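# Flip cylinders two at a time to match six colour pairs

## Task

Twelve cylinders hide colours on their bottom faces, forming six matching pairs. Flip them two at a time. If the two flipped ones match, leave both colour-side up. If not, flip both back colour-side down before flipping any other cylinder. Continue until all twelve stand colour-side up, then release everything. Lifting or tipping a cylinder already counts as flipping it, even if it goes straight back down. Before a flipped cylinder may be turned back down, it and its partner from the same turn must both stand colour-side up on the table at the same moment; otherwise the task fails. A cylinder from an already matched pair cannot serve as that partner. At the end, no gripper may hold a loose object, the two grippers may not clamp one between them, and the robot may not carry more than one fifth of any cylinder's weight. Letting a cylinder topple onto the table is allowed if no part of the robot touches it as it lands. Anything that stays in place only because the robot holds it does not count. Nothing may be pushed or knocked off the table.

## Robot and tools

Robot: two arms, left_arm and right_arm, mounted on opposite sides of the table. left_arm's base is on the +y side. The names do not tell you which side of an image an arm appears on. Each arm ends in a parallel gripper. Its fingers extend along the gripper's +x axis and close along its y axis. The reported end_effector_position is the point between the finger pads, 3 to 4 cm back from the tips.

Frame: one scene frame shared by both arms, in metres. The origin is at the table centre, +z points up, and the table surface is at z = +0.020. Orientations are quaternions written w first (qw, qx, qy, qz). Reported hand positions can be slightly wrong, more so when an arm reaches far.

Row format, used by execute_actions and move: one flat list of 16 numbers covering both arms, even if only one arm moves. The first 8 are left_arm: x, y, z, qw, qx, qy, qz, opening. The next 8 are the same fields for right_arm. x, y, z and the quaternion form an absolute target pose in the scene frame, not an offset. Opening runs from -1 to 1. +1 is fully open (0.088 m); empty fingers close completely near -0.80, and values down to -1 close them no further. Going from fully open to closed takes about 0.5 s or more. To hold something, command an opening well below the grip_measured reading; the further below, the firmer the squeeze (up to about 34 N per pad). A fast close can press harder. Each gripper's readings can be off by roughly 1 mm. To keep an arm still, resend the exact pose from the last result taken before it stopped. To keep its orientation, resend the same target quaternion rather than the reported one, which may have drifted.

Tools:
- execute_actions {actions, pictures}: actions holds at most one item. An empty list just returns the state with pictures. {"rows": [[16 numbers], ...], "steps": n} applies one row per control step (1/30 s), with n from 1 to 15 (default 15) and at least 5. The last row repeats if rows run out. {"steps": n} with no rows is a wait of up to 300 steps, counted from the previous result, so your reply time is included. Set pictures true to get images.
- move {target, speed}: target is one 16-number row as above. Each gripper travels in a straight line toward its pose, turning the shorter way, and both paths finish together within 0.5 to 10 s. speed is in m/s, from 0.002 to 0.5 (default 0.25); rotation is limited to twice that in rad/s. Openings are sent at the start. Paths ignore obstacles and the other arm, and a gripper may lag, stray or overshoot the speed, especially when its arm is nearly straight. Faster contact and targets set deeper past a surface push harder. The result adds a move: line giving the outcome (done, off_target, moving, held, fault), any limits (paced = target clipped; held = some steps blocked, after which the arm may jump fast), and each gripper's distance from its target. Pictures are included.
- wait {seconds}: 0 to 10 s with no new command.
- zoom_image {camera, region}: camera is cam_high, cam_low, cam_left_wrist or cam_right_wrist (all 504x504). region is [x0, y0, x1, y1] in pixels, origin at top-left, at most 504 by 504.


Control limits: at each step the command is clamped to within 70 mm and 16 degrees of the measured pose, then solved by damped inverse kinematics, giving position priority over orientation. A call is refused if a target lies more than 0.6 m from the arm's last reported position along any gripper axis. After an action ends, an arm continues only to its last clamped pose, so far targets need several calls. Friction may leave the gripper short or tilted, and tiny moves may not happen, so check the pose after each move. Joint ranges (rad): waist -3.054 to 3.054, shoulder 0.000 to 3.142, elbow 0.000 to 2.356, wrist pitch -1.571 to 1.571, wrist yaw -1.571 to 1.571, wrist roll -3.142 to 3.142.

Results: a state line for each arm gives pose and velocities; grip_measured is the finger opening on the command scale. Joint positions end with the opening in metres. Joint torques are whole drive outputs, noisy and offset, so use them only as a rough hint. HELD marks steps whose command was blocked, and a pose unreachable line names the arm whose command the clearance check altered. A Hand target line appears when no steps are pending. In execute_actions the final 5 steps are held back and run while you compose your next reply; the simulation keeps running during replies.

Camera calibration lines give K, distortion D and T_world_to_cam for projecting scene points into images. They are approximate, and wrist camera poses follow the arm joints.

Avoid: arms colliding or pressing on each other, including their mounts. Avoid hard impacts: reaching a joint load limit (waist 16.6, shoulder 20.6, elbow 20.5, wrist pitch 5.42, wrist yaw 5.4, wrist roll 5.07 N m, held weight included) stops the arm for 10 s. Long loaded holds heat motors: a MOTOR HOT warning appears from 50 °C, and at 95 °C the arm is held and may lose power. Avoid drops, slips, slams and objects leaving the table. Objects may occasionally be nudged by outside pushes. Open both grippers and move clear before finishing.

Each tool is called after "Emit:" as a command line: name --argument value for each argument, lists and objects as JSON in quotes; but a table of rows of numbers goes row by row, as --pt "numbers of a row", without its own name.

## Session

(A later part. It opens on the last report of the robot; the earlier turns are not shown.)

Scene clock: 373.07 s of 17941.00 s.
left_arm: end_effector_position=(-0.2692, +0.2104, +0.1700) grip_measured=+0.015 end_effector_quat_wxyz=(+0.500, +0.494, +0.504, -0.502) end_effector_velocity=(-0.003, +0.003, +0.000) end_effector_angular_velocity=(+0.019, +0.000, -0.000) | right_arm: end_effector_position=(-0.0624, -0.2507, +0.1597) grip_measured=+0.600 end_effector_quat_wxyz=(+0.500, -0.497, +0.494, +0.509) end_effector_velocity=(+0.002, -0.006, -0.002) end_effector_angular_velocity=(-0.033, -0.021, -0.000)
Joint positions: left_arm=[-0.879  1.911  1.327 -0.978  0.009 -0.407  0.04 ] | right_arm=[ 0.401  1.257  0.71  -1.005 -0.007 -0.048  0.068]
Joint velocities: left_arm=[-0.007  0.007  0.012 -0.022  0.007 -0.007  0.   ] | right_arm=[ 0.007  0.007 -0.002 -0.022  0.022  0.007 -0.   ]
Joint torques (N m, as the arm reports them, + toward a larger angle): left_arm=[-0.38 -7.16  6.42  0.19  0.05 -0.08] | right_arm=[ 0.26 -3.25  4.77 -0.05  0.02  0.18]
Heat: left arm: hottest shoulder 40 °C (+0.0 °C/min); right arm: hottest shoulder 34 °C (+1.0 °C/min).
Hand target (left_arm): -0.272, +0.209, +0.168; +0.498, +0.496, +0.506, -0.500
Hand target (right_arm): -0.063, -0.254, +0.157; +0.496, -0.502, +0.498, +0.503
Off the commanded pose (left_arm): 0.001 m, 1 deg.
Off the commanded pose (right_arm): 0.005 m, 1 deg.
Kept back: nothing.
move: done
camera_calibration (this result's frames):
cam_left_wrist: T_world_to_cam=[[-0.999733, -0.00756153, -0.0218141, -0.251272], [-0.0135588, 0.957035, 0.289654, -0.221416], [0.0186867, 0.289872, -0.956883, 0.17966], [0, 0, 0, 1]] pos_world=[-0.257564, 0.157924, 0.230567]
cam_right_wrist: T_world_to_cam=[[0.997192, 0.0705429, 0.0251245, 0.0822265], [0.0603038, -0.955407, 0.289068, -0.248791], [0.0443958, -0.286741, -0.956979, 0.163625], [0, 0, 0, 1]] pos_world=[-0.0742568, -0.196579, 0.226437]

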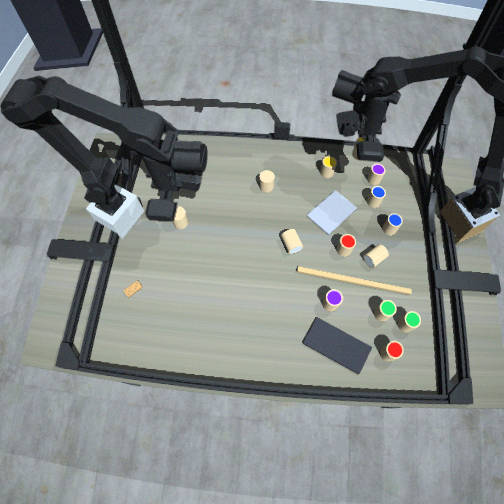

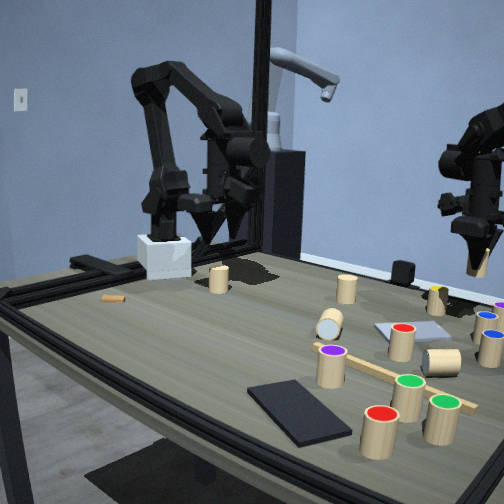

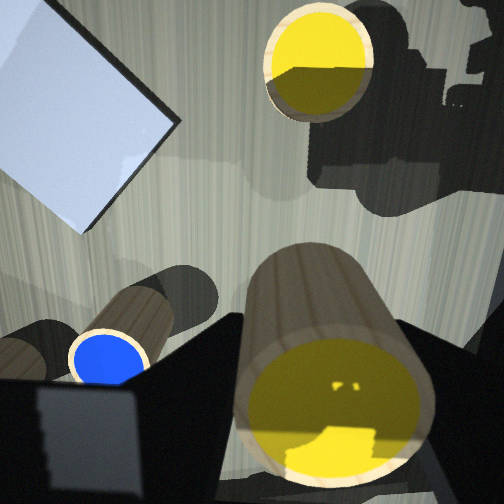

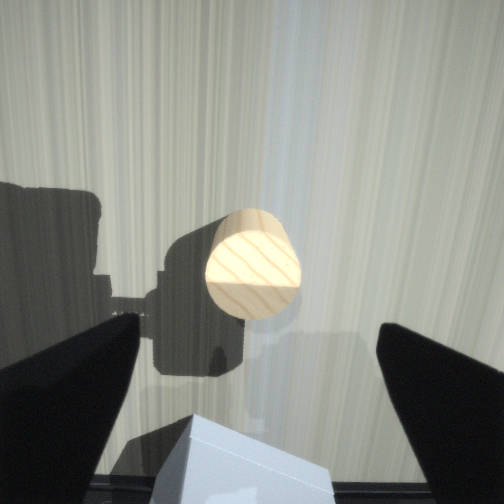

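Emit:
move --target '[-0.27,0.21,0.069,0.5,0.5,0.5,-0.5,-0.3,-0.064,-0.255,0.072,0.5,-0.5,0.5,0.5,0.6]' --speed 0.12

Emit:
execute_actions --actions '[{"rows":[[-0.27,0.208,0.073,0.5,0.5,0.5,-0.5,0.6,-0.064,-0.255,0.072,0.5,-0.5,0.5,0.5,0.6]],"steps":12}]'

Emit:
move --target '[-0.27,0.208,0.17,0.5,0.5,0.5,-0.5,0.6,-0.064,-0.255,0.072,0.5,-0.5,0.5,0.5,0.6]' --speed 0.3

Emit:
execute_actions --actions '[{"rows":[[-0.27,0.208,0.17,0.5,0.5,0.5,-0.5,0.6,-0.064,-0.252,0.077,0.5,-0.5,0.5,0.5,-0.3]],"steps":14}]'

Emit:
move --target '[-0.2,0.2,0.22,0.5,0.5,0.5,-0.5,0.6,-0.064,-0.252,0.17,0.5,-0.5,0.5,0.5,-0.3]' --speed 0.3

Emit:
move --target '[-0.003,0.11,0.291,0.707,0,0,-0.707,1,0,-0.03,0.28,0.5,0.5,0.5,0.5,-0.3]' --speed 0.5

Emit:
move --target '[-0.002,0.02,0.29,0.707,0,0,-0.707,1,0,-0.03,0.28,0.5,0.5,0.5,0.5,-0.3]' --speed 0.2

Scene clock: 375.00 s of 17941.00 s.
left_arm: end_effector_position=(-0.2712, +0.2057, +0.0755) grip_measured=+0.014 end_effector_quat_wxyz=(+0.503, +0.492, +0.500, -0.505) end_effector_velocity=(+0.004, +0.002, -0.003) end_effector_angular_velocity=(+0.007, -0.027, +0.005) | right_arm: end_effector_position=(-0.0638, -0.2526, +0.0757) grip_measured=+0.600 end_effector_quat_wxyz=(+0.502, -0.497, +0.497, +0.505) end_effector_velocity=(-0.003, -0.002, -0.003) end_effector_angular_velocity=(-0.007, +0.022, -0.009)
Joint positions: left_arm=[-0.881  2.097  1.174 -0.629  0.003 -0.408  0.04 ] | right_arm=[ 0.412  1.47   0.481 -0.569 -0.003 -0.027  0.068]
Joint velocities: left_arm=[-0.002  0.007 -0.002 -0.007 -0.022 -0.007 -0.   ] | right_arm=[-0.002  0.007 -0.007  0.007 -0.022  0.007 -0.   ]
Joint torques (N m, as the arm reports them, + toward a larger angle): left_arm=[-0.23 -7.58  3.87  0.61 -0.14  0.1 ] | right_arm=[ 0.28 -3.77  3.38  0.32  0.02  0.18]
Heat: left arm: hottest shoulder 40 °C (+0.0 °C/min); right arm: hottest shoulder 34 °C (+1.0 °C/min).
Hand target (left_arm): -0.270, +0.210, +0.069; +0.500, +0.500, +0.500, -0.500
Hand target (right_arm): -0.064, -0.256, +0.073; +0.500, -0.500, +0.500, +0.500
Off the commanded pose (left_arm): 0.008 m, 1 deg.
Off the commanded pose (right_arm): 0.004 m, 1 deg.
Kept back: nothing.
move: done
camera_calibration (this result's frames):
cam_left_wrist: T_world_to_cam=[[-0.999724, -0.00562188, -0.0228317, -0.255726], [-0.0117519, 0.960488, 0.278074, -0.188987], [0.0203663, 0.278266, -0.960288, 0.0936865], [0, 0, 0, 1]] pos_world=[-0.259784, 0.154012, 0.13668]
cam_right_wrist: T_world_to_cam=[[0.997758, 0.0607404, 0.0280817, 0.0832387], [0.0498074, -0.954339, 0.294543, -0.227108], [0.0446901, -0.292484, -0.955225, 0.0811343], [0, 0, 0, 1]] pos_world=[-0.0753663, -0.198064, 0.142057]

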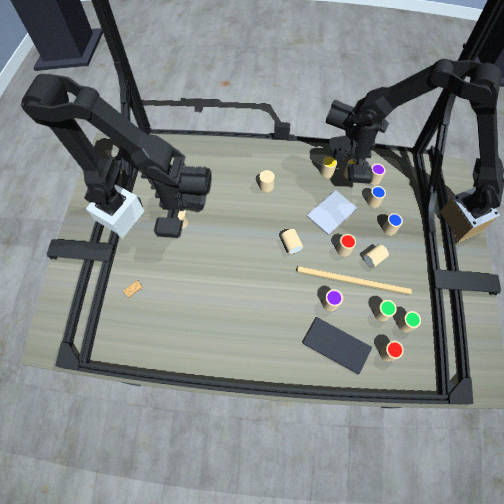

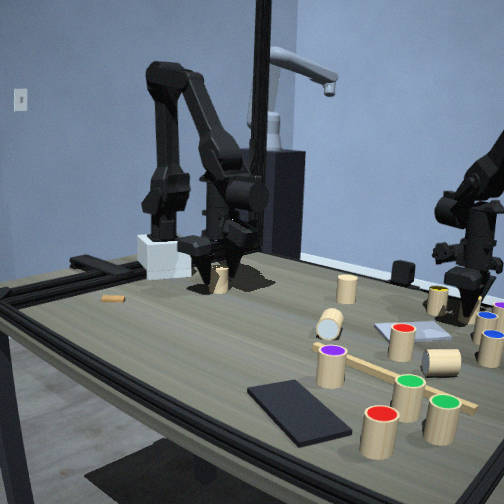

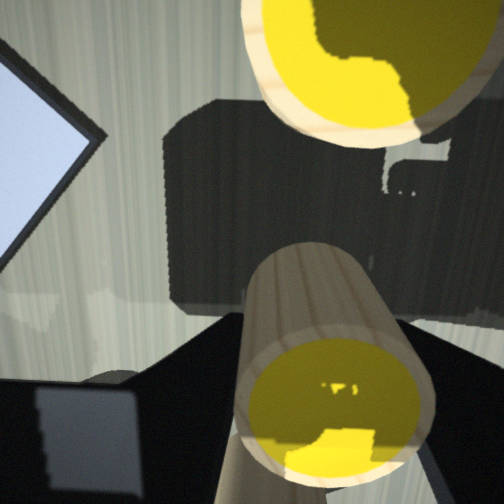

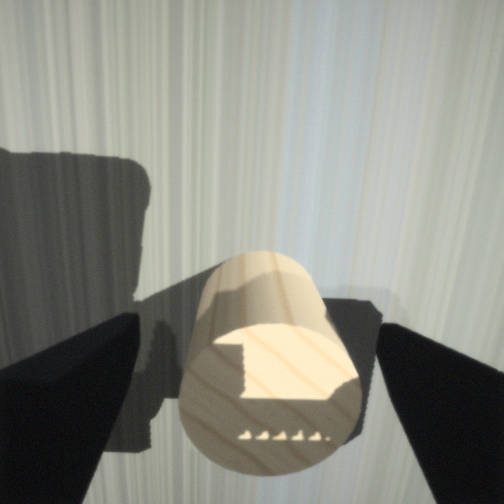

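Scene clock: 375.23 s of 17941.00 s.
left_arm: end_effector_position=(-0.2704, +0.2075, +0.0755) grip_measured=+0.491 end_effector_quat_wxyz=(+0.502, +0.495, +0.501, -0.503) end_effector_velocity=(-0.002, +0.000, +0.003) end_effector_angular_velocity=(+0.001, +0.008, -0.010) | right_arm: end_effector_position=(-0.0638, -0.2524, +0.0746) grip_measured=+0.600 end_effector_quat_wxyz=(+0.501, -0.497, +0.497, +0.504) end_effector_velocity=(-0.003, -0.000, -0.002) end_effector_angular_velocity=(-0.002, +0.022, -0.010)
Joint positions: left_arm=[-0.881  2.097  1.174 -0.638  0.003 -0.407  0.063] | right_arm=[ 0.412  1.477  0.481 -0.564 -0.003 -0.027  0.068]
Joint velocities: left_arm=[-0.002 -0.007  0.002 -0.007  0.007  0.007  0.05 ] | right_arm=[-0.002  0.007 -0.002  0.007 -0.022  0.007 -0.   ]
Joint torques (N m, as the arm reports them, + toward a larger angle): left_arm=[-0.11 -8.27  4.78  0.24 -0.11  0.15] | right_arm=[ 0.28 -3.82  3.64  0.29  0.02  0.18]
Heat: left arm: hottest shoulder 40 °C (+0.0 °C/min); right arm: hottest shoulder 34 °C (+1.0 °C/min).
Steps of this call (steps 1 to 7: the first 7 steps of this action). Readings (end_effector_position):
1: left_arm (-0.2712, +0.2057, +0.0755) | right_arm (-0.0638, -0.2525, +0.0755)
2: left_arm (-0.2712, +0.2059, +0.0755) | right_arm (-0.0638, -0.2524, +0.0753)
4: left_arm (-0.2707, +0.2069, +0.0755) | right_arm (-0.0638, -0.2525, +0.0748)
7: the state above

Scene clock: 376.67 s of 17941.00 s.
left_arm: end_effector_position=(-0.2690, +0.2111, +0.1643) grip_measured=+0.600 end_effector_quat_wxyz=(+0.498, +0.504, +0.504, -0.494) end_effector_velocity=(+0.002, +0.004, +0.004) end_effector_angular_velocity=(+0.017, -0.015, +0.005) | right_arm: end_effector_position=(-0.0638, -0.2526, +0.0743) grip_measured=+0.600 end_effector_quat_wxyz=(+0.501, -0.497, +0.497, +0.504) end_effector_velocity=(-0.001, -0.005, -0.000) end_effector_angular_velocity=(-0.022, +0.008, -0.010)
Joint positions: left_arm=[-0.881  1.936  1.336 -0.988  0.003 -0.406  0.068] | right_arm=[ 0.412  1.478  0.481 -0.563 -0.003 -0.027  0.068]
Joint velocities: left_arm=[-0.002 -0.002  0.012 -0.037 -0.007 -0.007 -0.001] | right_arm=[-0.002 -0.002 -0.002 -0.022 -0.007  0.007 -0.   ]
Joint torques (N m, as the arm reports them, + toward a larger angle): left_arm=[  0.05 -10.46   6.24   0.12  -0.15   0.11] | right_arm=[ 0.29 -3.77  3.66  0.31  0.02  0.19]
Heat: left arm: hottest shoulder 40 °C (+0.0 °C/min); right arm: hottest shoulder 34 °C (+1.0 °C/min).
Hand target (left_arm): -0.270, +0.208, +0.170; +0.500, +0.500, +0.500, -0.500
Hand target (right_arm): -0.064, -0.255, +0.072; +0.500, -0.500, +0.500, +0.500
Off your previous action's commanded pose (left_arm): 0.002 m, 1 deg at its last step (step 5 of this call).
Off your previous action's commanded pose (right_arm): 0.003 m, 1 deg at its last step (step 5 of this call).
Off the commanded pose (left_arm): 0.007 m, 1 deg.
Off the commanded pose (right_arm): 0.003 m, 1 deg.
Kept back: nothing.
move: done
camera_calibration (this result's frames):
cam_left_wrist: T_world_to_cam=[[-0.999312, -0.00272807, -0.0369972, -0.249576], [-0.0140515, 0.95082, 0.309426, -0.222498], [0.0343335, 0.309733, -0.950203, 0.172886], [0, 0, 0, 1]] pos_world=[-0.258466, 0.157326, 0.22389]
cam_right_wrist: T_world_to_cam=[[0.99776, 0.0608151, 0.0278536, 0.0833061], [0.0498269, -0.95355, 0.297086, -0.226629], [0.0446271, -0.295033, -0.954444, 0.0791636], [0, 0, 0, 1]] pos_world=[-0.0753601, -0.197813, 0.140565]

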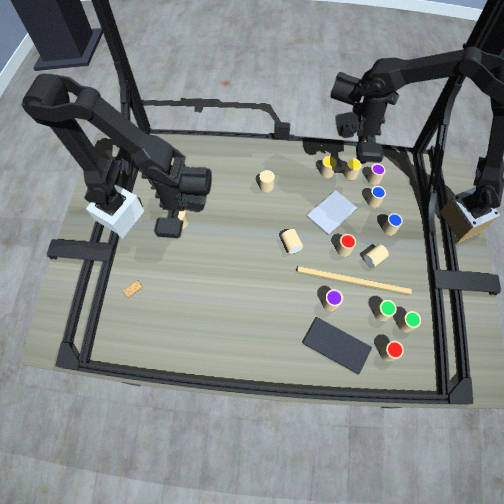

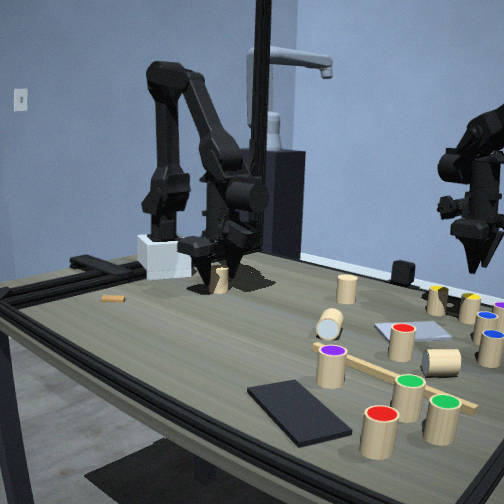

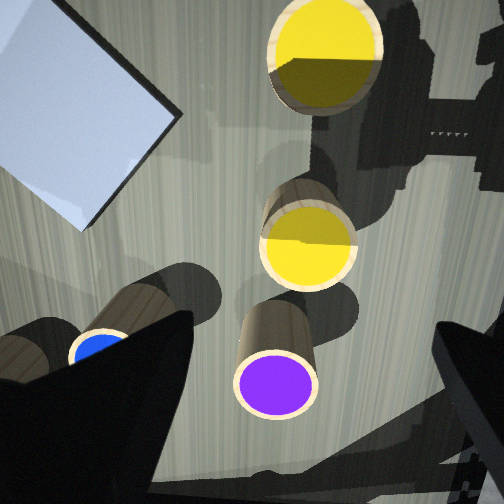

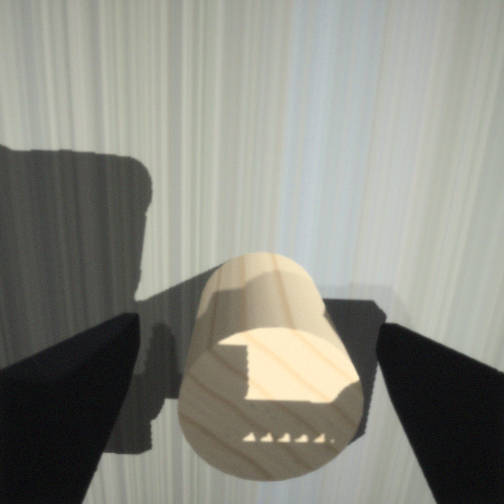

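Scene clock: 376.97 s of 17941.00 s.
left_arm: end_effector_position=(-0.2690, +0.2111, +0.1645) grip_measured=+0.600 end_effector_quat_wxyz=(+0.498, +0.504, +0.504, -0.494) end_effector_velocity=(+0.005, +0.006, +0.001) end_effector_angular_velocity=(+0.026, -0.019, +0.010) | right_arm: end_effector_position=(-0.0639, -0.2543, +0.0754) grip_measured=+0.022 end_effector_quat_wxyz=(+0.498, -0.501, +0.501, +0.501) end_effector_velocity=(-0.003, -0.002, +0.002) end_effector_angular_velocity=(-0.012, +0.022, +0.005)
Joint positions: left_arm=[-0.881  1.936  1.337 -0.989  0.003 -0.406  0.068] | right_arm=[ 0.412  1.478  0.487 -0.582 -0.003 -0.027  0.04 ]
Joint velocities: left_arm=[ 0.002 -0.002  0.002 -0.037 -0.007 -0.007 -0.   ] | right_arm=[-0.002 -0.002  0.007 -0.022 -0.022 -0.007 -0.   ]
Joint torques (N m, as the arm reports them, + toward a larger angle): left_arm=[ -0.08 -10.44   6.18   0.18  -0.18   0.09] | right_arm=[ 0.28 -4.58  5.5  -0.1   0.02  0.17]
Heat: left arm: hottest shoulder 40 °C (+0.0 °C/min); right arm: hottest shoulder 34 °C (+1.0 °C/min).
Steps of this call (steps 1 to 9: the first 9 steps of this action). Readings (end_effector_position):
1: left_arm (-0.2690, +0.2110, +0.1644) | right_arm (-0.0638, -0.2527, +0.0743)
2: left_arm (-0.2690, +0.2110, +0.1644) | right_arm (-0.0638, -0.2533, +0.0745)
4: left_arm (-0.2690, +0.2110, +0.1645) | right_arm (-0.0639, -0.2544, +0.0747)
8: left_arm (-0.2690, +0.2111, +0.1645) | right_arm (-0.0639, -0.2543, +0.0754)
9: the state above

Scene clock: 378.20 s of 17941.00 s.
left_arm: end_effector_position=(-0.2000, +0.2022, +0.2145) grip_measured=+0.600 end_effector_quat_wxyz=(+0.498, +0.505, +0.502, -0.495) end_effector_velocity=(+0.002, +0.000, +0.003) end_effector_angular_velocity=(-0.004, -0.006, -0.020) | right_arm: end_effector_position=(-0.0639, -0.2530, +0.1658) grip_measured=+0.022 end_effector_quat_wxyz=(+0.495, -0.503, +0.503, +0.498) end_effector_velocity=(+0.000, -0.002, +0.003) end_effector_angular_velocity=(-0.007, +0.007, -0.015)
Joint positions: left_arm=[-0.682  1.839  1.414 -1.161 -0.002 -0.204  0.068] | right_arm=[ 0.412  1.269  0.743 -1.058 -0.003 -0.026  0.04 ]
Joint velocities: left_arm=[ 0.002 -0.007  0.002 -0.007 -0.007  0.022 -0.   ] | right_arm=[-0.007 -0.007  0.007 -0.022 -0.007  0.007  0.   ]
Joint torques (N m, as the arm reports them, + toward a larger angle): left_arm=[ 0.36 -9.91  6.53  0.21  0.    0.17] | right_arm=[ 0.25 -5.26  7.07 -0.11  0.02  0.18]
Heat: left arm: hottest shoulder 40 °C (+0.0 °C/min); right arm: hottest shoulder 34 °C (+0.0 °C/min).
Hand target (left_arm): -0.199, +0.200, +0.220; +0.501, +0.500, +0.499, -0.500
Hand target (right_arm): -0.064, -0.251, +0.170; +0.500, -0.500, +0.500, +0.500
Off your previous action's commanded pose (left_arm): 0.006 m, 1 deg at its last step (step 5 of this call).
Off your previous action's commanded pose (right_arm): 0.003 m, 0 deg at its last step (step 5 of this call).
Off the commanded pose (left_arm): 0.006 m, 1 deg.
Off the commanded pose (right_arm): 0.004 m, 1 deg.
Kept back: nothing.
move: done
camera_calibration (this result's frames):
cam_left_wrist: T_world_to_cam=[[-0.999254, 0.000314271, -0.0386069, -0.17904], [-0.0115897, 0.951407, 0.307719, -0.227889], [0.0368275, 0.307937, -0.950694, 0.221962], [0, 0, 0, 1]] pos_world=[-0.189722, 0.14852, 0.274232]
cam_right_wrist: T_world_to_cam=[[0.997789, 0.0610647, 0.0262519, 0.0812077], [0.0495215, -0.946396, 0.319189, -0.256083], [0.0443359, -0.317184, -0.947327, 0.159505], [0, 0, 0, 1]] pos_world=[-0.0754183, -0.196722, 0.23071]

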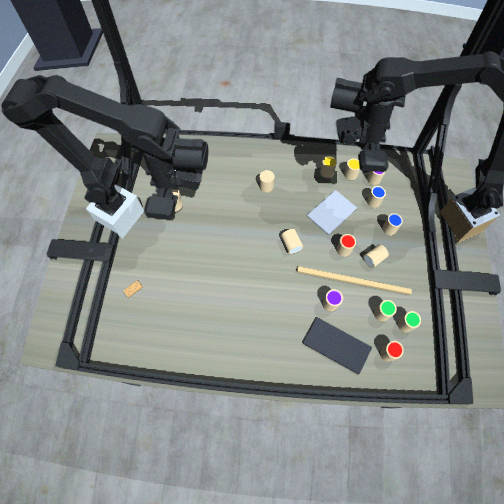

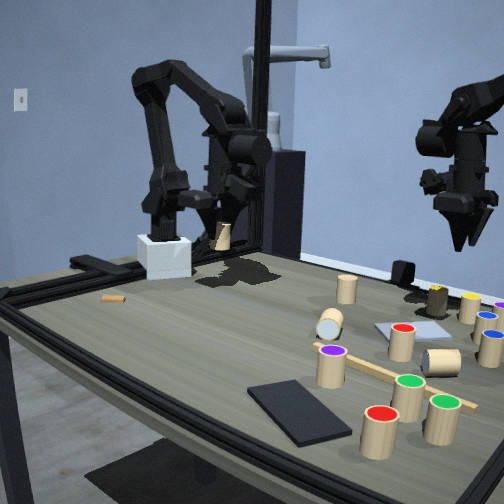

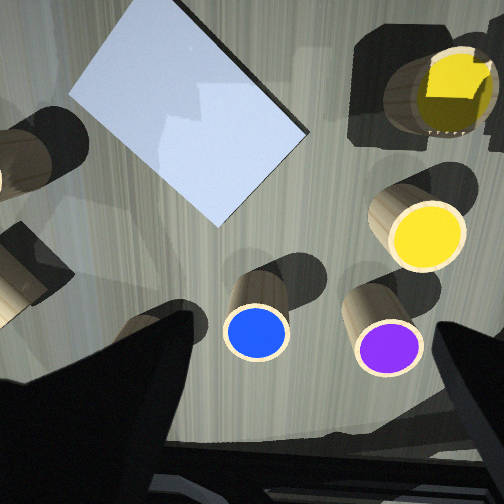

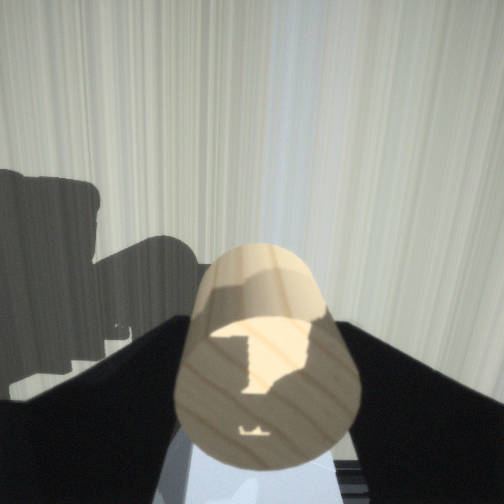

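Scene clock: 381.00 s of 17941.00 s.
left_arm: end_effector_position=(-0.0025, +0.1104, +0.3008) grip_measured=+1.000 end_effector_quat_wxyz=(+0.704, +0.002, -0.014, -0.710) end_effector_velocity=(-0.003, +0.001, -0.002) end_effector_angular_velocity=(+0.002, +0.008, -0.010) | right_arm: end_effector_position=(+0.0005, -0.0287, +0.2837) grip_measured=+0.022 end_effector_quat_wxyz=(+0.503, +0.502, +0.492, +0.503) end_effector_velocity=(+0.000, +0.001, -0.001) end_effector_angular_velocity=(+0.007, -0.009, -0.005)
Joint positions: left_arm=[-0.024  1.736  0.656  1.099  0.463  0.015  0.088] | right_arm=[ 0.179  1.588  0.521  1.077 -0.247  1.561  0.04 ]
Joint velocities: left_arm=[-0.002  0.002 -0.007  0.007  0.007 -0.007 -0.   ] | right_arm=[ 0.002  0.012 -0.002  0.022  0.007 -0.007 -0.001]
Joint torques (N m, as the arm reports them, + toward a larger angle): left_arm=[ 0.06 -5.78  4.35  1.84  0.18 -0.1 ] | right_arm=[ 0.34 -5.95  4.69  1.64  0.04  0.14]
Heat: left arm: hottest shoulder 40 °C (+0.0 °C/min); right arm: hottest shoulder 33 °C (-1.0 °C/min).
Hand target (left_arm): -0.002, +0.111, +0.293; +0.704, +0.004, -0.004, -0.710
Hand target (right_arm): -0.000, -0.029, +0.278; +0.504, +0.502, +0.496, +0.498
Off the commanded pose (left_arm): 0.010 m, 2 deg.
Off the commanded pose (right_arm): 0.004 m, 1 deg.
Kept back: nothing.
move: off_target (left_arm)
camera_calibration (this result's frames):
cam_left_wrist: T_world_to_cam=[[-0.999416, -0.0251633, -0.0231246, 0.0198377], [0.0152331, 0.277707, -0.960545, 0.291135], [0.0305923, -0.960336, -0.277161, 0.262426], [0, 0, 0, 1]] pos_world=[0.00736299, 0.171667, 0.352842]
cam_right_wrist: T_world_to_cam=[[0.070936, -0.0202327, -0.997276, 0.288609], [-0.952814, -0.29721, -0.0617437, 0.0425221], [-0.295151, 0.954598, -0.0403609, 0.118902], [0, 0, 0, 1]] pos_world=[0.0551371, -0.0950266, 0.295247]

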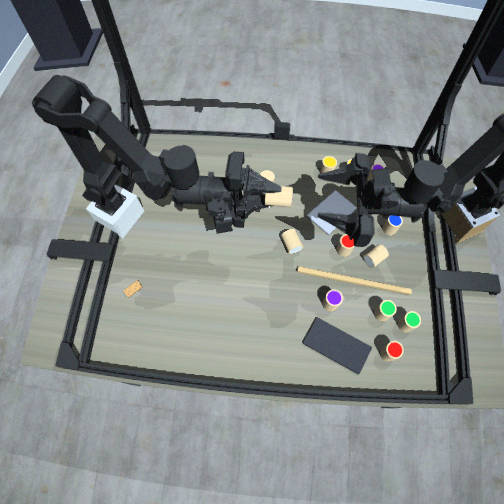

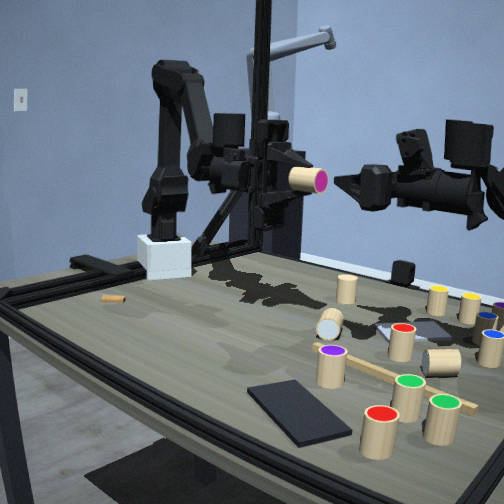

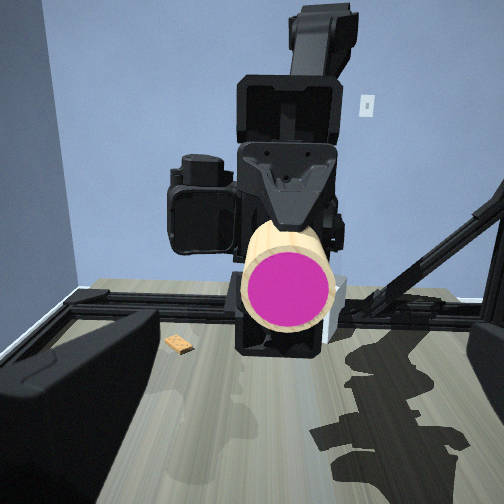

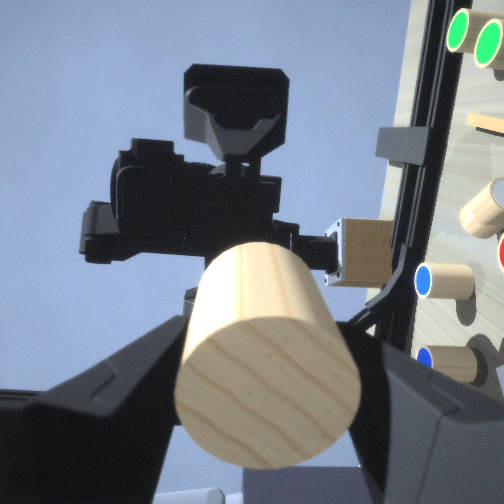

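Scene clock: 382.07 s of 17941.00 s.
left_arm: end_effector_position=(-0.0023, +0.0236, +0.2939) grip_measured=+1.000 end_effector_quat_wxyz=(+0.707, -0.001, -0.004, -0.707) end_effector_velocity=(-0.002, -0.003, -0.005) end_effector_angular_velocity=(+0.011, +0.012, -0.000) | right_arm: end_effector_position=(-0.0005, -0.0289, +0.2836) grip_measured=+0.022 end_effector_quat_wxyz=(+0.499, +0.500, +0.496, +0.505) end_effector_velocity=(-0.000, -0.000, -0.003) end_effector_angular_velocity=(-0.012, -0.004, +0.005)
Joint positions: left_arm=[-0.128  1.992  0.995  1.005  0.352  0.002  0.088] | right_arm=[ 0.177  1.588  0.521  1.077 -0.259  1.566  0.04 ]
Joint velocities: left_arm=[-0.007  0.012  0.007 -0.007 -0.007 -0.007 -0.   ] | right_arm=[-0.002  0.002 -0.002 -0.007 -0.007 -0.007 -0.   ]
Joint torques (N m, as the arm reports them, + toward a larger angle): left_arm=[-0.07 -8.18  6.74  1.55 -0.11 -0.07] | right_arm=[-0.32 -6.85  4.89  1.26 -0.12  0.12]
Heat: left arm: hottest shoulder 40 °C (+0.0 °C/min); right arm: hottest shoulder 33 °C (+0.0 °C/min).
Hand target (left_arm): -0.002, +0.020, +0.290; +0.707, -0.000, +0.000, -0.707
Hand target (right_arm): -0.000, -0.030, +0.280; +0.500, +0.500, +0.500, +0.500
Off the commanded pose (left_arm): 0.005 m, 1 deg.
Off the commanded pose (right_arm): 0.004 m, 1 deg.
Kept back: nothing.
move: done
camera_calibration (this result's frames):
cam_left_wrist: T_world_to_cam=[[-0.999435, -0.0332571, -0.00489125, 0.0125236], [-0.00485014, 0.286655, -0.958022, 0.307567], [0.0332631, -0.957456, -0.286654, 0.179819], [0, 0, 0, 1]] pos_world=[0.00802689, 0.0844193, 0.346263]
cam_right_wrist: T_world_to_cam=[[0.0662125, -0.0199257, -0.997607, 0.288692], [-0.950097, -0.306717, -0.056933, 0.0398848], [-0.304848, 0.951592, -0.0392398, 0.118307], [0, 0, 0, 1]] pos_world=[0.0548449, -0.0945939, 0.294914]

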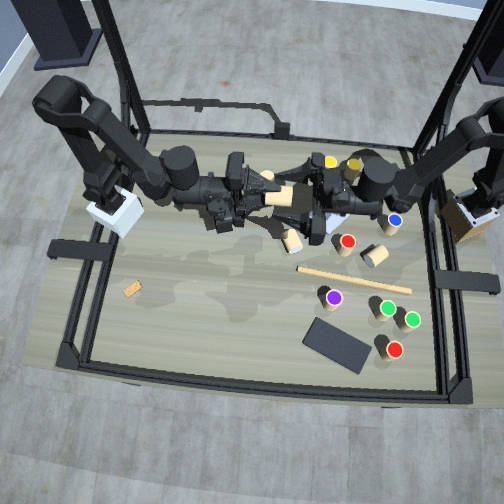

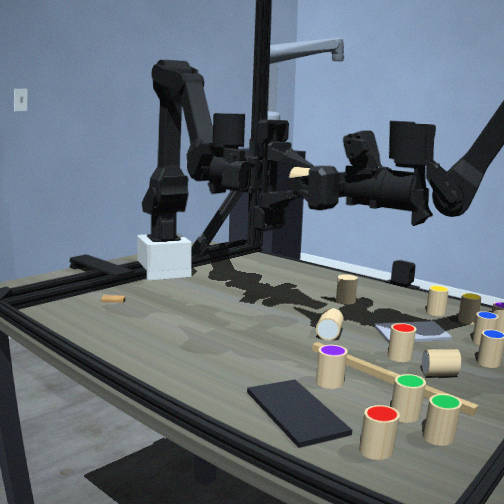

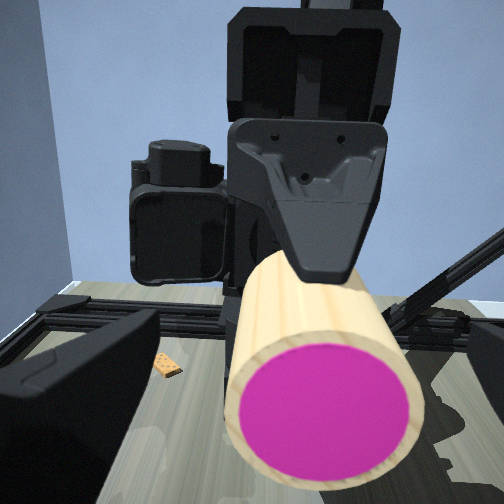

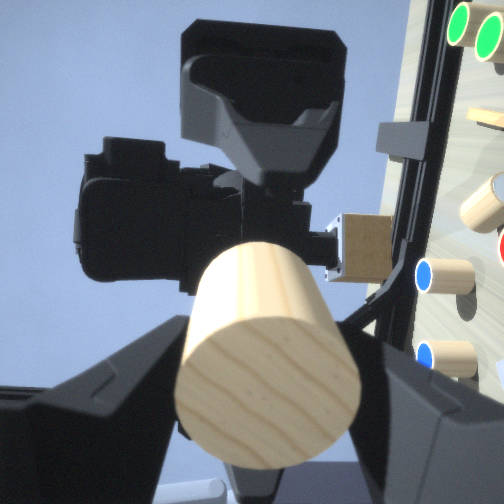

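Emit:
execute_actions --actions '[{"rows":[[-0.002,0.02,0.29,0.707,0,0,-0.707,-0.3,0,-0.03,0.28,0.5,0.5,0.5,0.5,-0.3]],"steps":15}]'

Emit:
execute_actions --actions '[{"rows":[[-0.002,0.02,0.29,0.707,0,0,-0.707,-0.3,0,-0.03,0.28,0.5,0.5,0.5,0.5,0.6]],"steps":12}]'

Emit:
move --target '[0,0.08,0.293,0.707,0,0,-0.707,-0.3,0,-0.07,0.28,0.5,0.5,0.5,0.5,0.6]' --speed 0.3

Emit:
move --target '[0.14,0.212,0.165,0.5,0.5,0.5,-0.5,-0.3,-0.203,-0.032,0.155,0.5,-0.5,0.5,0.5,0.6]' --speed 0.5

Scene clock: 382.67 s of 17941.00 s.
left_arm: end_effector_position=(-0.0015, +0.0233, +0.2939) grip_measured=+0.016 end_effector_quat_wxyz=(+0.708, -0.001, -0.004, -0.706) end_effector_velocity=(-0.005, -0.000, +0.004) end_effector_angular_velocity=(-0.011, -0.012, -0.015) | right_arm: end_effector_position=(-0.0012, -0.0289, +0.2835) grip_measured=+0.022 end_effector_quat_wxyz=(+0.498, +0.499, +0.497, +0.505) end_effector_velocity=(-0.002, -0.000, -0.002) end_effector_angular_velocity=(-0.007, -0.020, +0.010)
Joint positions: left_arm=[-0.127  1.993  0.997  1.003  0.349  0.002  0.04 ] | right_arm=[ 0.177  1.588  0.521  1.077 -0.263  1.566  0.04 ]
Joint velocities: left_arm=[-0.007 -0.007 -0.002  0.007  0.007  0.007  0.   ] | right_arm=[ 0.002 -0.002 -0.002 -0.007 -0.007 -0.022 -0.   ]
Joint torques (N m, as the arm reports them, + toward a larger angle): left_arm=[-0.24 -8.29  6.42  1.52  0.04 -0.08] | right_arm=[-0.35 -6.85  4.88  1.26  0.    0.11]
Heat: left arm: hottest shoulder 40 °C (+0.0 °C/min); right arm: hottest shoulder 33 °C (+0.0 °C/min).
Steps of this call (steps 1 to 8: nothing new was sent; steps 9 to 18: the first 10 steps of this action). Readings (end_effector_position):
9: left_arm (-0.0022, +0.0233, +0.2938) | right_arm (-0.0005, -0.0289, +0.2835)
10: left_arm (-0.0022, +0.0233, +0.2937) | right_arm (-0.0005, -0.0289, +0.2835)
12: left_arm (-0.0021, +0.0233, +0.2938) | right_arm (-0.0005, -0.0289, +0.2835)
16: left_arm (-0.0019, +0.0232, +0.2939) | right_arm (-0.0008, -0.0289, +0.2835)
18: the state above

Scene clock: 383.07 s of 17941.00 s.
left_arm: end_effector_position=(-0.0015, +0.0232, +0.2928) grip_measured=+0.016 end_effector_quat_wxyz=(+0.708, -0.000, -0.003, -0.706) end_effector_velocity=(-0.002, -0.002, +0.001) end_effector_angular_velocity=(-0.007, +0.005, -0.000) | right_arm: end_effector_position=(-0.0012, -0.0289, +0.2835) grip_measured=+0.495 end_effector_quat_wxyz=(+0.498, +0.499, +0.497, +0.505) end_effector_velocity=(-0.002, -0.001, -0.002) end_effector_angular_velocity=(-0.007, -0.020, +0.019)
Joint positions: left_arm=[-0.127  1.994  0.997  1.001  0.349  0.002  0.04 ] | right_arm=[ 0.177  1.588  0.521  1.077 -0.263  1.566  0.063]
Joint velocities: left_arm=[-0.007  0.002  0.002  0.007 -0.007 -0.007 -0.   ] | right_arm=[-0.002 -0.002 -0.002 -0.007 -0.022 -0.022  0.062]
Joint torques (N m, as the arm reports them, + toward a larger angle): left_arm=[-0.06 -8.38  6.6   1.62  0.01 -0.04] | right_arm=[-0.32 -6.83  4.89  1.24  0.    0.11]
Heat: left arm: hottest shoulder 40 °C (+0.0 °C/min); right arm: hottest shoulder 33 °C (-1.0 °C/min).
Off your previous action's commanded pose (left_arm): 0.005 m, 0 deg at its last step (step 5 of this call).
Off your previous action's commanded pose (right_arm): 0.004 m, 1 deg at its last step (step 5 of this call).
Steps of this call (steps 1 to 5: the last 5 steps of your previous action; steps 6 to 12: the first 7 steps of this action). Readings (end_effector_position):
6: left_arm (-0.0015, +0.0233, +0.2938) | right_arm (-0.0012, -0.0289, +0.2835)
7: left_arm (-0.0015, +0.0233, +0.2938) | right_arm (-0.0012, -0.0289, +0.2835)
9: left_arm (-0.0015, +0.0232, +0.2934) | right_arm (-0.0012, -0.0289, +0.2835)
12: the state above

Scene clock: 384.50 s of 17941.00 s.
left_arm: end_effector_position=(+0.0005, +0.0765, +0.2905) grip_measured=+0.015 end_effector_quat_wxyz=(+0.707, +0.002, +0.002, -0.707) end_effector_velocity=(+0.001, +0.002, +0.004) end_effector_angular_velocity=(-0.011, +0.002, +0.010) | right_arm: end_effector_position=(+0.0001, -0.0673, +0.2819) grip_measured=+0.600 end_effector_quat_wxyz=(+0.500, +0.500, +0.497, +0.503) end_effector_velocity=(+0.001, -0.003, -0.004) end_effector_angular_velocity=(-0.012, +0.011, +0.000)
Joint positions: left_arm=[-0.065  1.852  0.781  1.066  0.414  0.002  0.04 ] | right_arm=[ 0.131  1.442  0.384  1.063 -0.305  1.566  0.068]
Joint velocities: left_arm=[ 0.002 -0.012 -0.007  0.007 -0.007 -0.007 -0.   ] | right_arm=[-0.007 -0.007 -0.012 -0.007 -0.007  0.007 -0.   ]
Joint torques (N m, as the arm reports them, + toward a larger angle): left_arm=[  0.24 -10.25   4.22   1.91   0.09   0.  ] | right_arm=[-0.37 -6.85  4.44  1.16 -0.12  0.11]
Heat: left arm: hottest shoulder 40 °C (+0.0 °C/min); right arm: hottest shoulder 33 °C (-1.0 °C/min).
Hand target (left_arm): +0.000, +0.080, +0.293; +0.707, +0.000, +0.000, -0.707
Hand target (right_arm): +0.000, -0.070, +0.280; +0.500, +0.500, +0.500, +0.500
Off your previous action's commanded pose (left_arm): 0.004 m, 0 deg at its last step (step 5 of this call).
Off your previous action's commanded pose (right_arm): 0.004 m, 1 deg at its last step (step 5 of this call).
Off the commanded pose (left_arm): 0.004 m, 0 deg.
Off the commanded pose (right_arm): 0.003 m, 0 deg.
Kept back: nothing.
move: done
camera_calibration (this result's frames):
cam_left_wrist: T_world_to_cam=[[-0.999435, -0.0336042, -0.000247647, 0.0157455], [-0.00981176, 0.298848, -0.95425, 0.287157], [0.0321408, -0.953709, -0.299009, 0.232775], [0, 0, 0, 1]] pos_world=[0.0110725, 0.136712, 0.343625]
cam_right_wrist: T_world_to_cam=[[0.0647897, -0.0248005, -0.997591, 0.28584], [-0.950292, -0.306625, -0.054095, 0.027853], [-0.304545, 0.951507, -0.0434339, 0.156192], [0, 0, 0, 1]] pos_world=[0.0555164, -0.132988, 0.293442]

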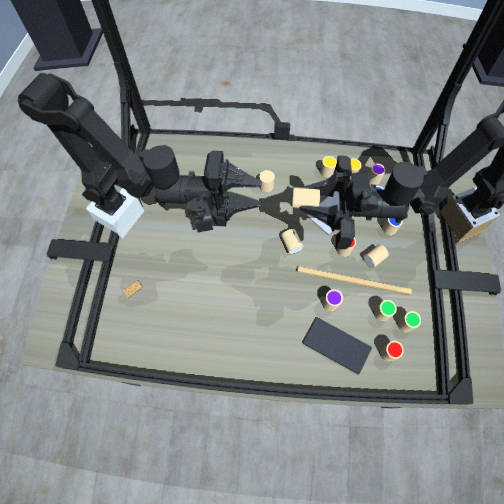

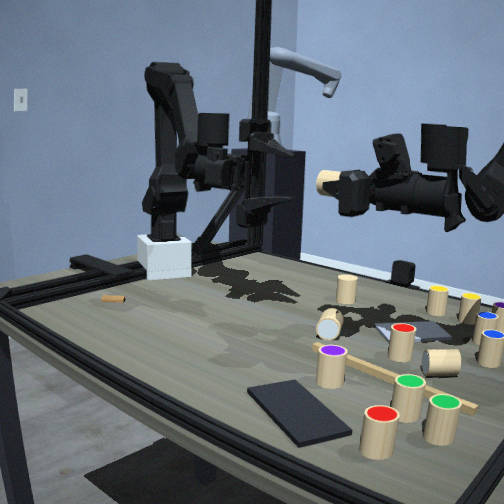

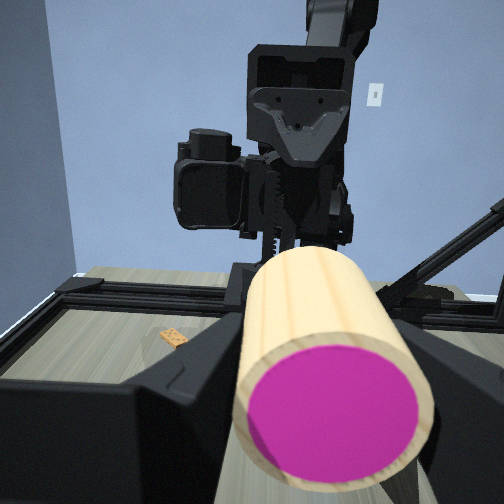

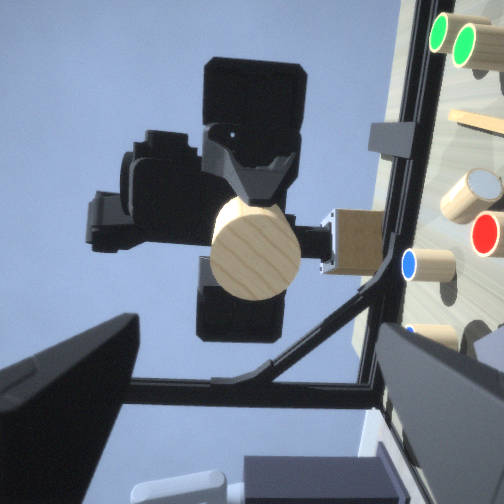

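Scene clock: 387.23 s of 17941.00 s.
left_arm: end_effector_position=(+0.1395, +0.2106, +0.1667) grip_measured=+0.015 end_effector_quat_wxyz=(+0.506, +0.495, +0.499, -0.501) end_effector_velocity=(-0.002, +0.003, -0.003) end_effector_angular_velocity=(+0.035, +0.001, +0.000) | right_arm: end_effector_position=(-0.2011, -0.0334, +0.1596) grip_measured=+0.600 end_effector_quat_wxyz=(+0.501, -0.496, +0.498, +0.505) end_effector_velocity=(-0.003, -0.004, -0.001) end_effector_angular_velocity=(-0.037, +0.011, +0.025)
Joint positions: left_arm=[ 0.229  2.182  1.719 -1.098  0.008  0.699  0.04 ] | right_arm=[ 0.757  2.176  1.767 -1.149 -0.003  0.319  0.068]
Joint velocities: left_arm=[-0.007  0.012  0.007 -0.022 -0.022 -0.007 -0.   ] | right_arm=[ 0.002  0.017  0.022 -0.037 -0.022 -0.022  0.   ]
Joint torques (N m, as the arm reports them, + toward a larger angle): left_arm=[ 0.4  -9.63  6.34  0.15 -0.08  0.11] | right_arm=[  0.31 -10.14   7.13  -0.1    0.03  -0.21]
Heat: left arm: hottest shoulder 40 °C (+1.0 °C/min); right arm: hottest shoulder 34 °C (+0.0 °C/min).
Hand target (left_arm): +0.142, +0.210, +0.163; +0.503, +0.496, +0.502, -0.499
Hand target (right_arm): -0.202, -0.033, +0.155; +0.498, -0.502, +0.497, +0.503
Off the commanded pose (left_arm): 0.002 m, 1 deg.
Off the commanded pose (right_arm): 0.005 m, 1 deg.
Kept back: nothing.
move: done
camera_calibration (this result's frames):
cam_left_wrist: T_world_to_cam=[[-0.999379, -0.00976656, -0.0338705, 0.159627], [-0.0189215, 0.959324, 0.281673, -0.213533], [0.0297418, 0.282139, -0.958912, 0.169229], [0, 0, 0, 1]] pos_world=[0.150455, 0.15866, 0.227829]
cam_right_wrist: T_world_to_cam=[[0.997933, 0.0596453, 0.023932, 0.205205], [0.0499521, -0.95416, 0.295099, -0.0358011], [0.0404362, -0.293294, -0.955167, 0.230689], [0, 0, 0, 1]] pos_world=[-0.21232, 0.02126, 0.226]

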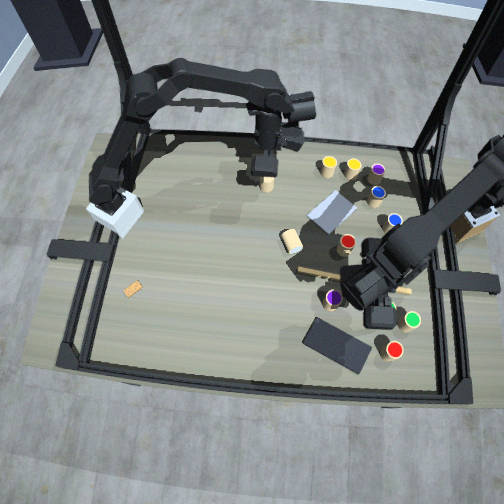

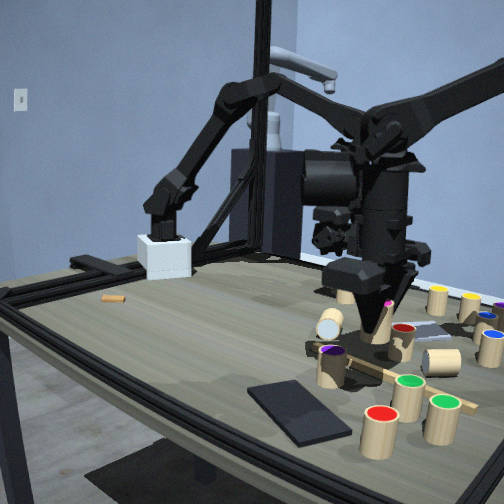

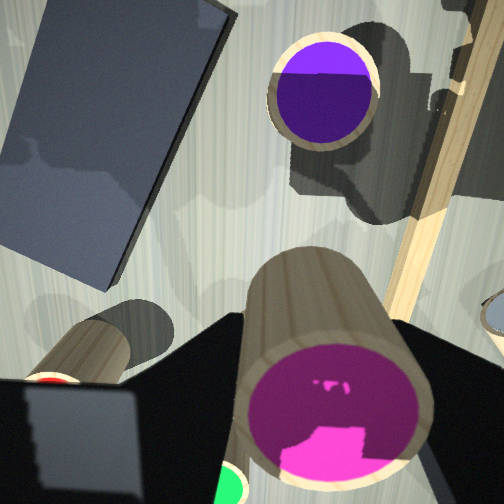

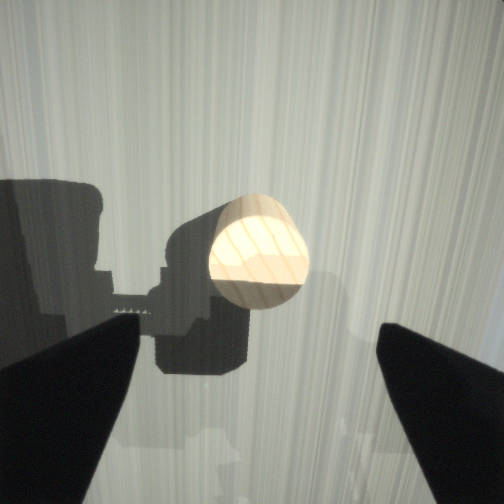

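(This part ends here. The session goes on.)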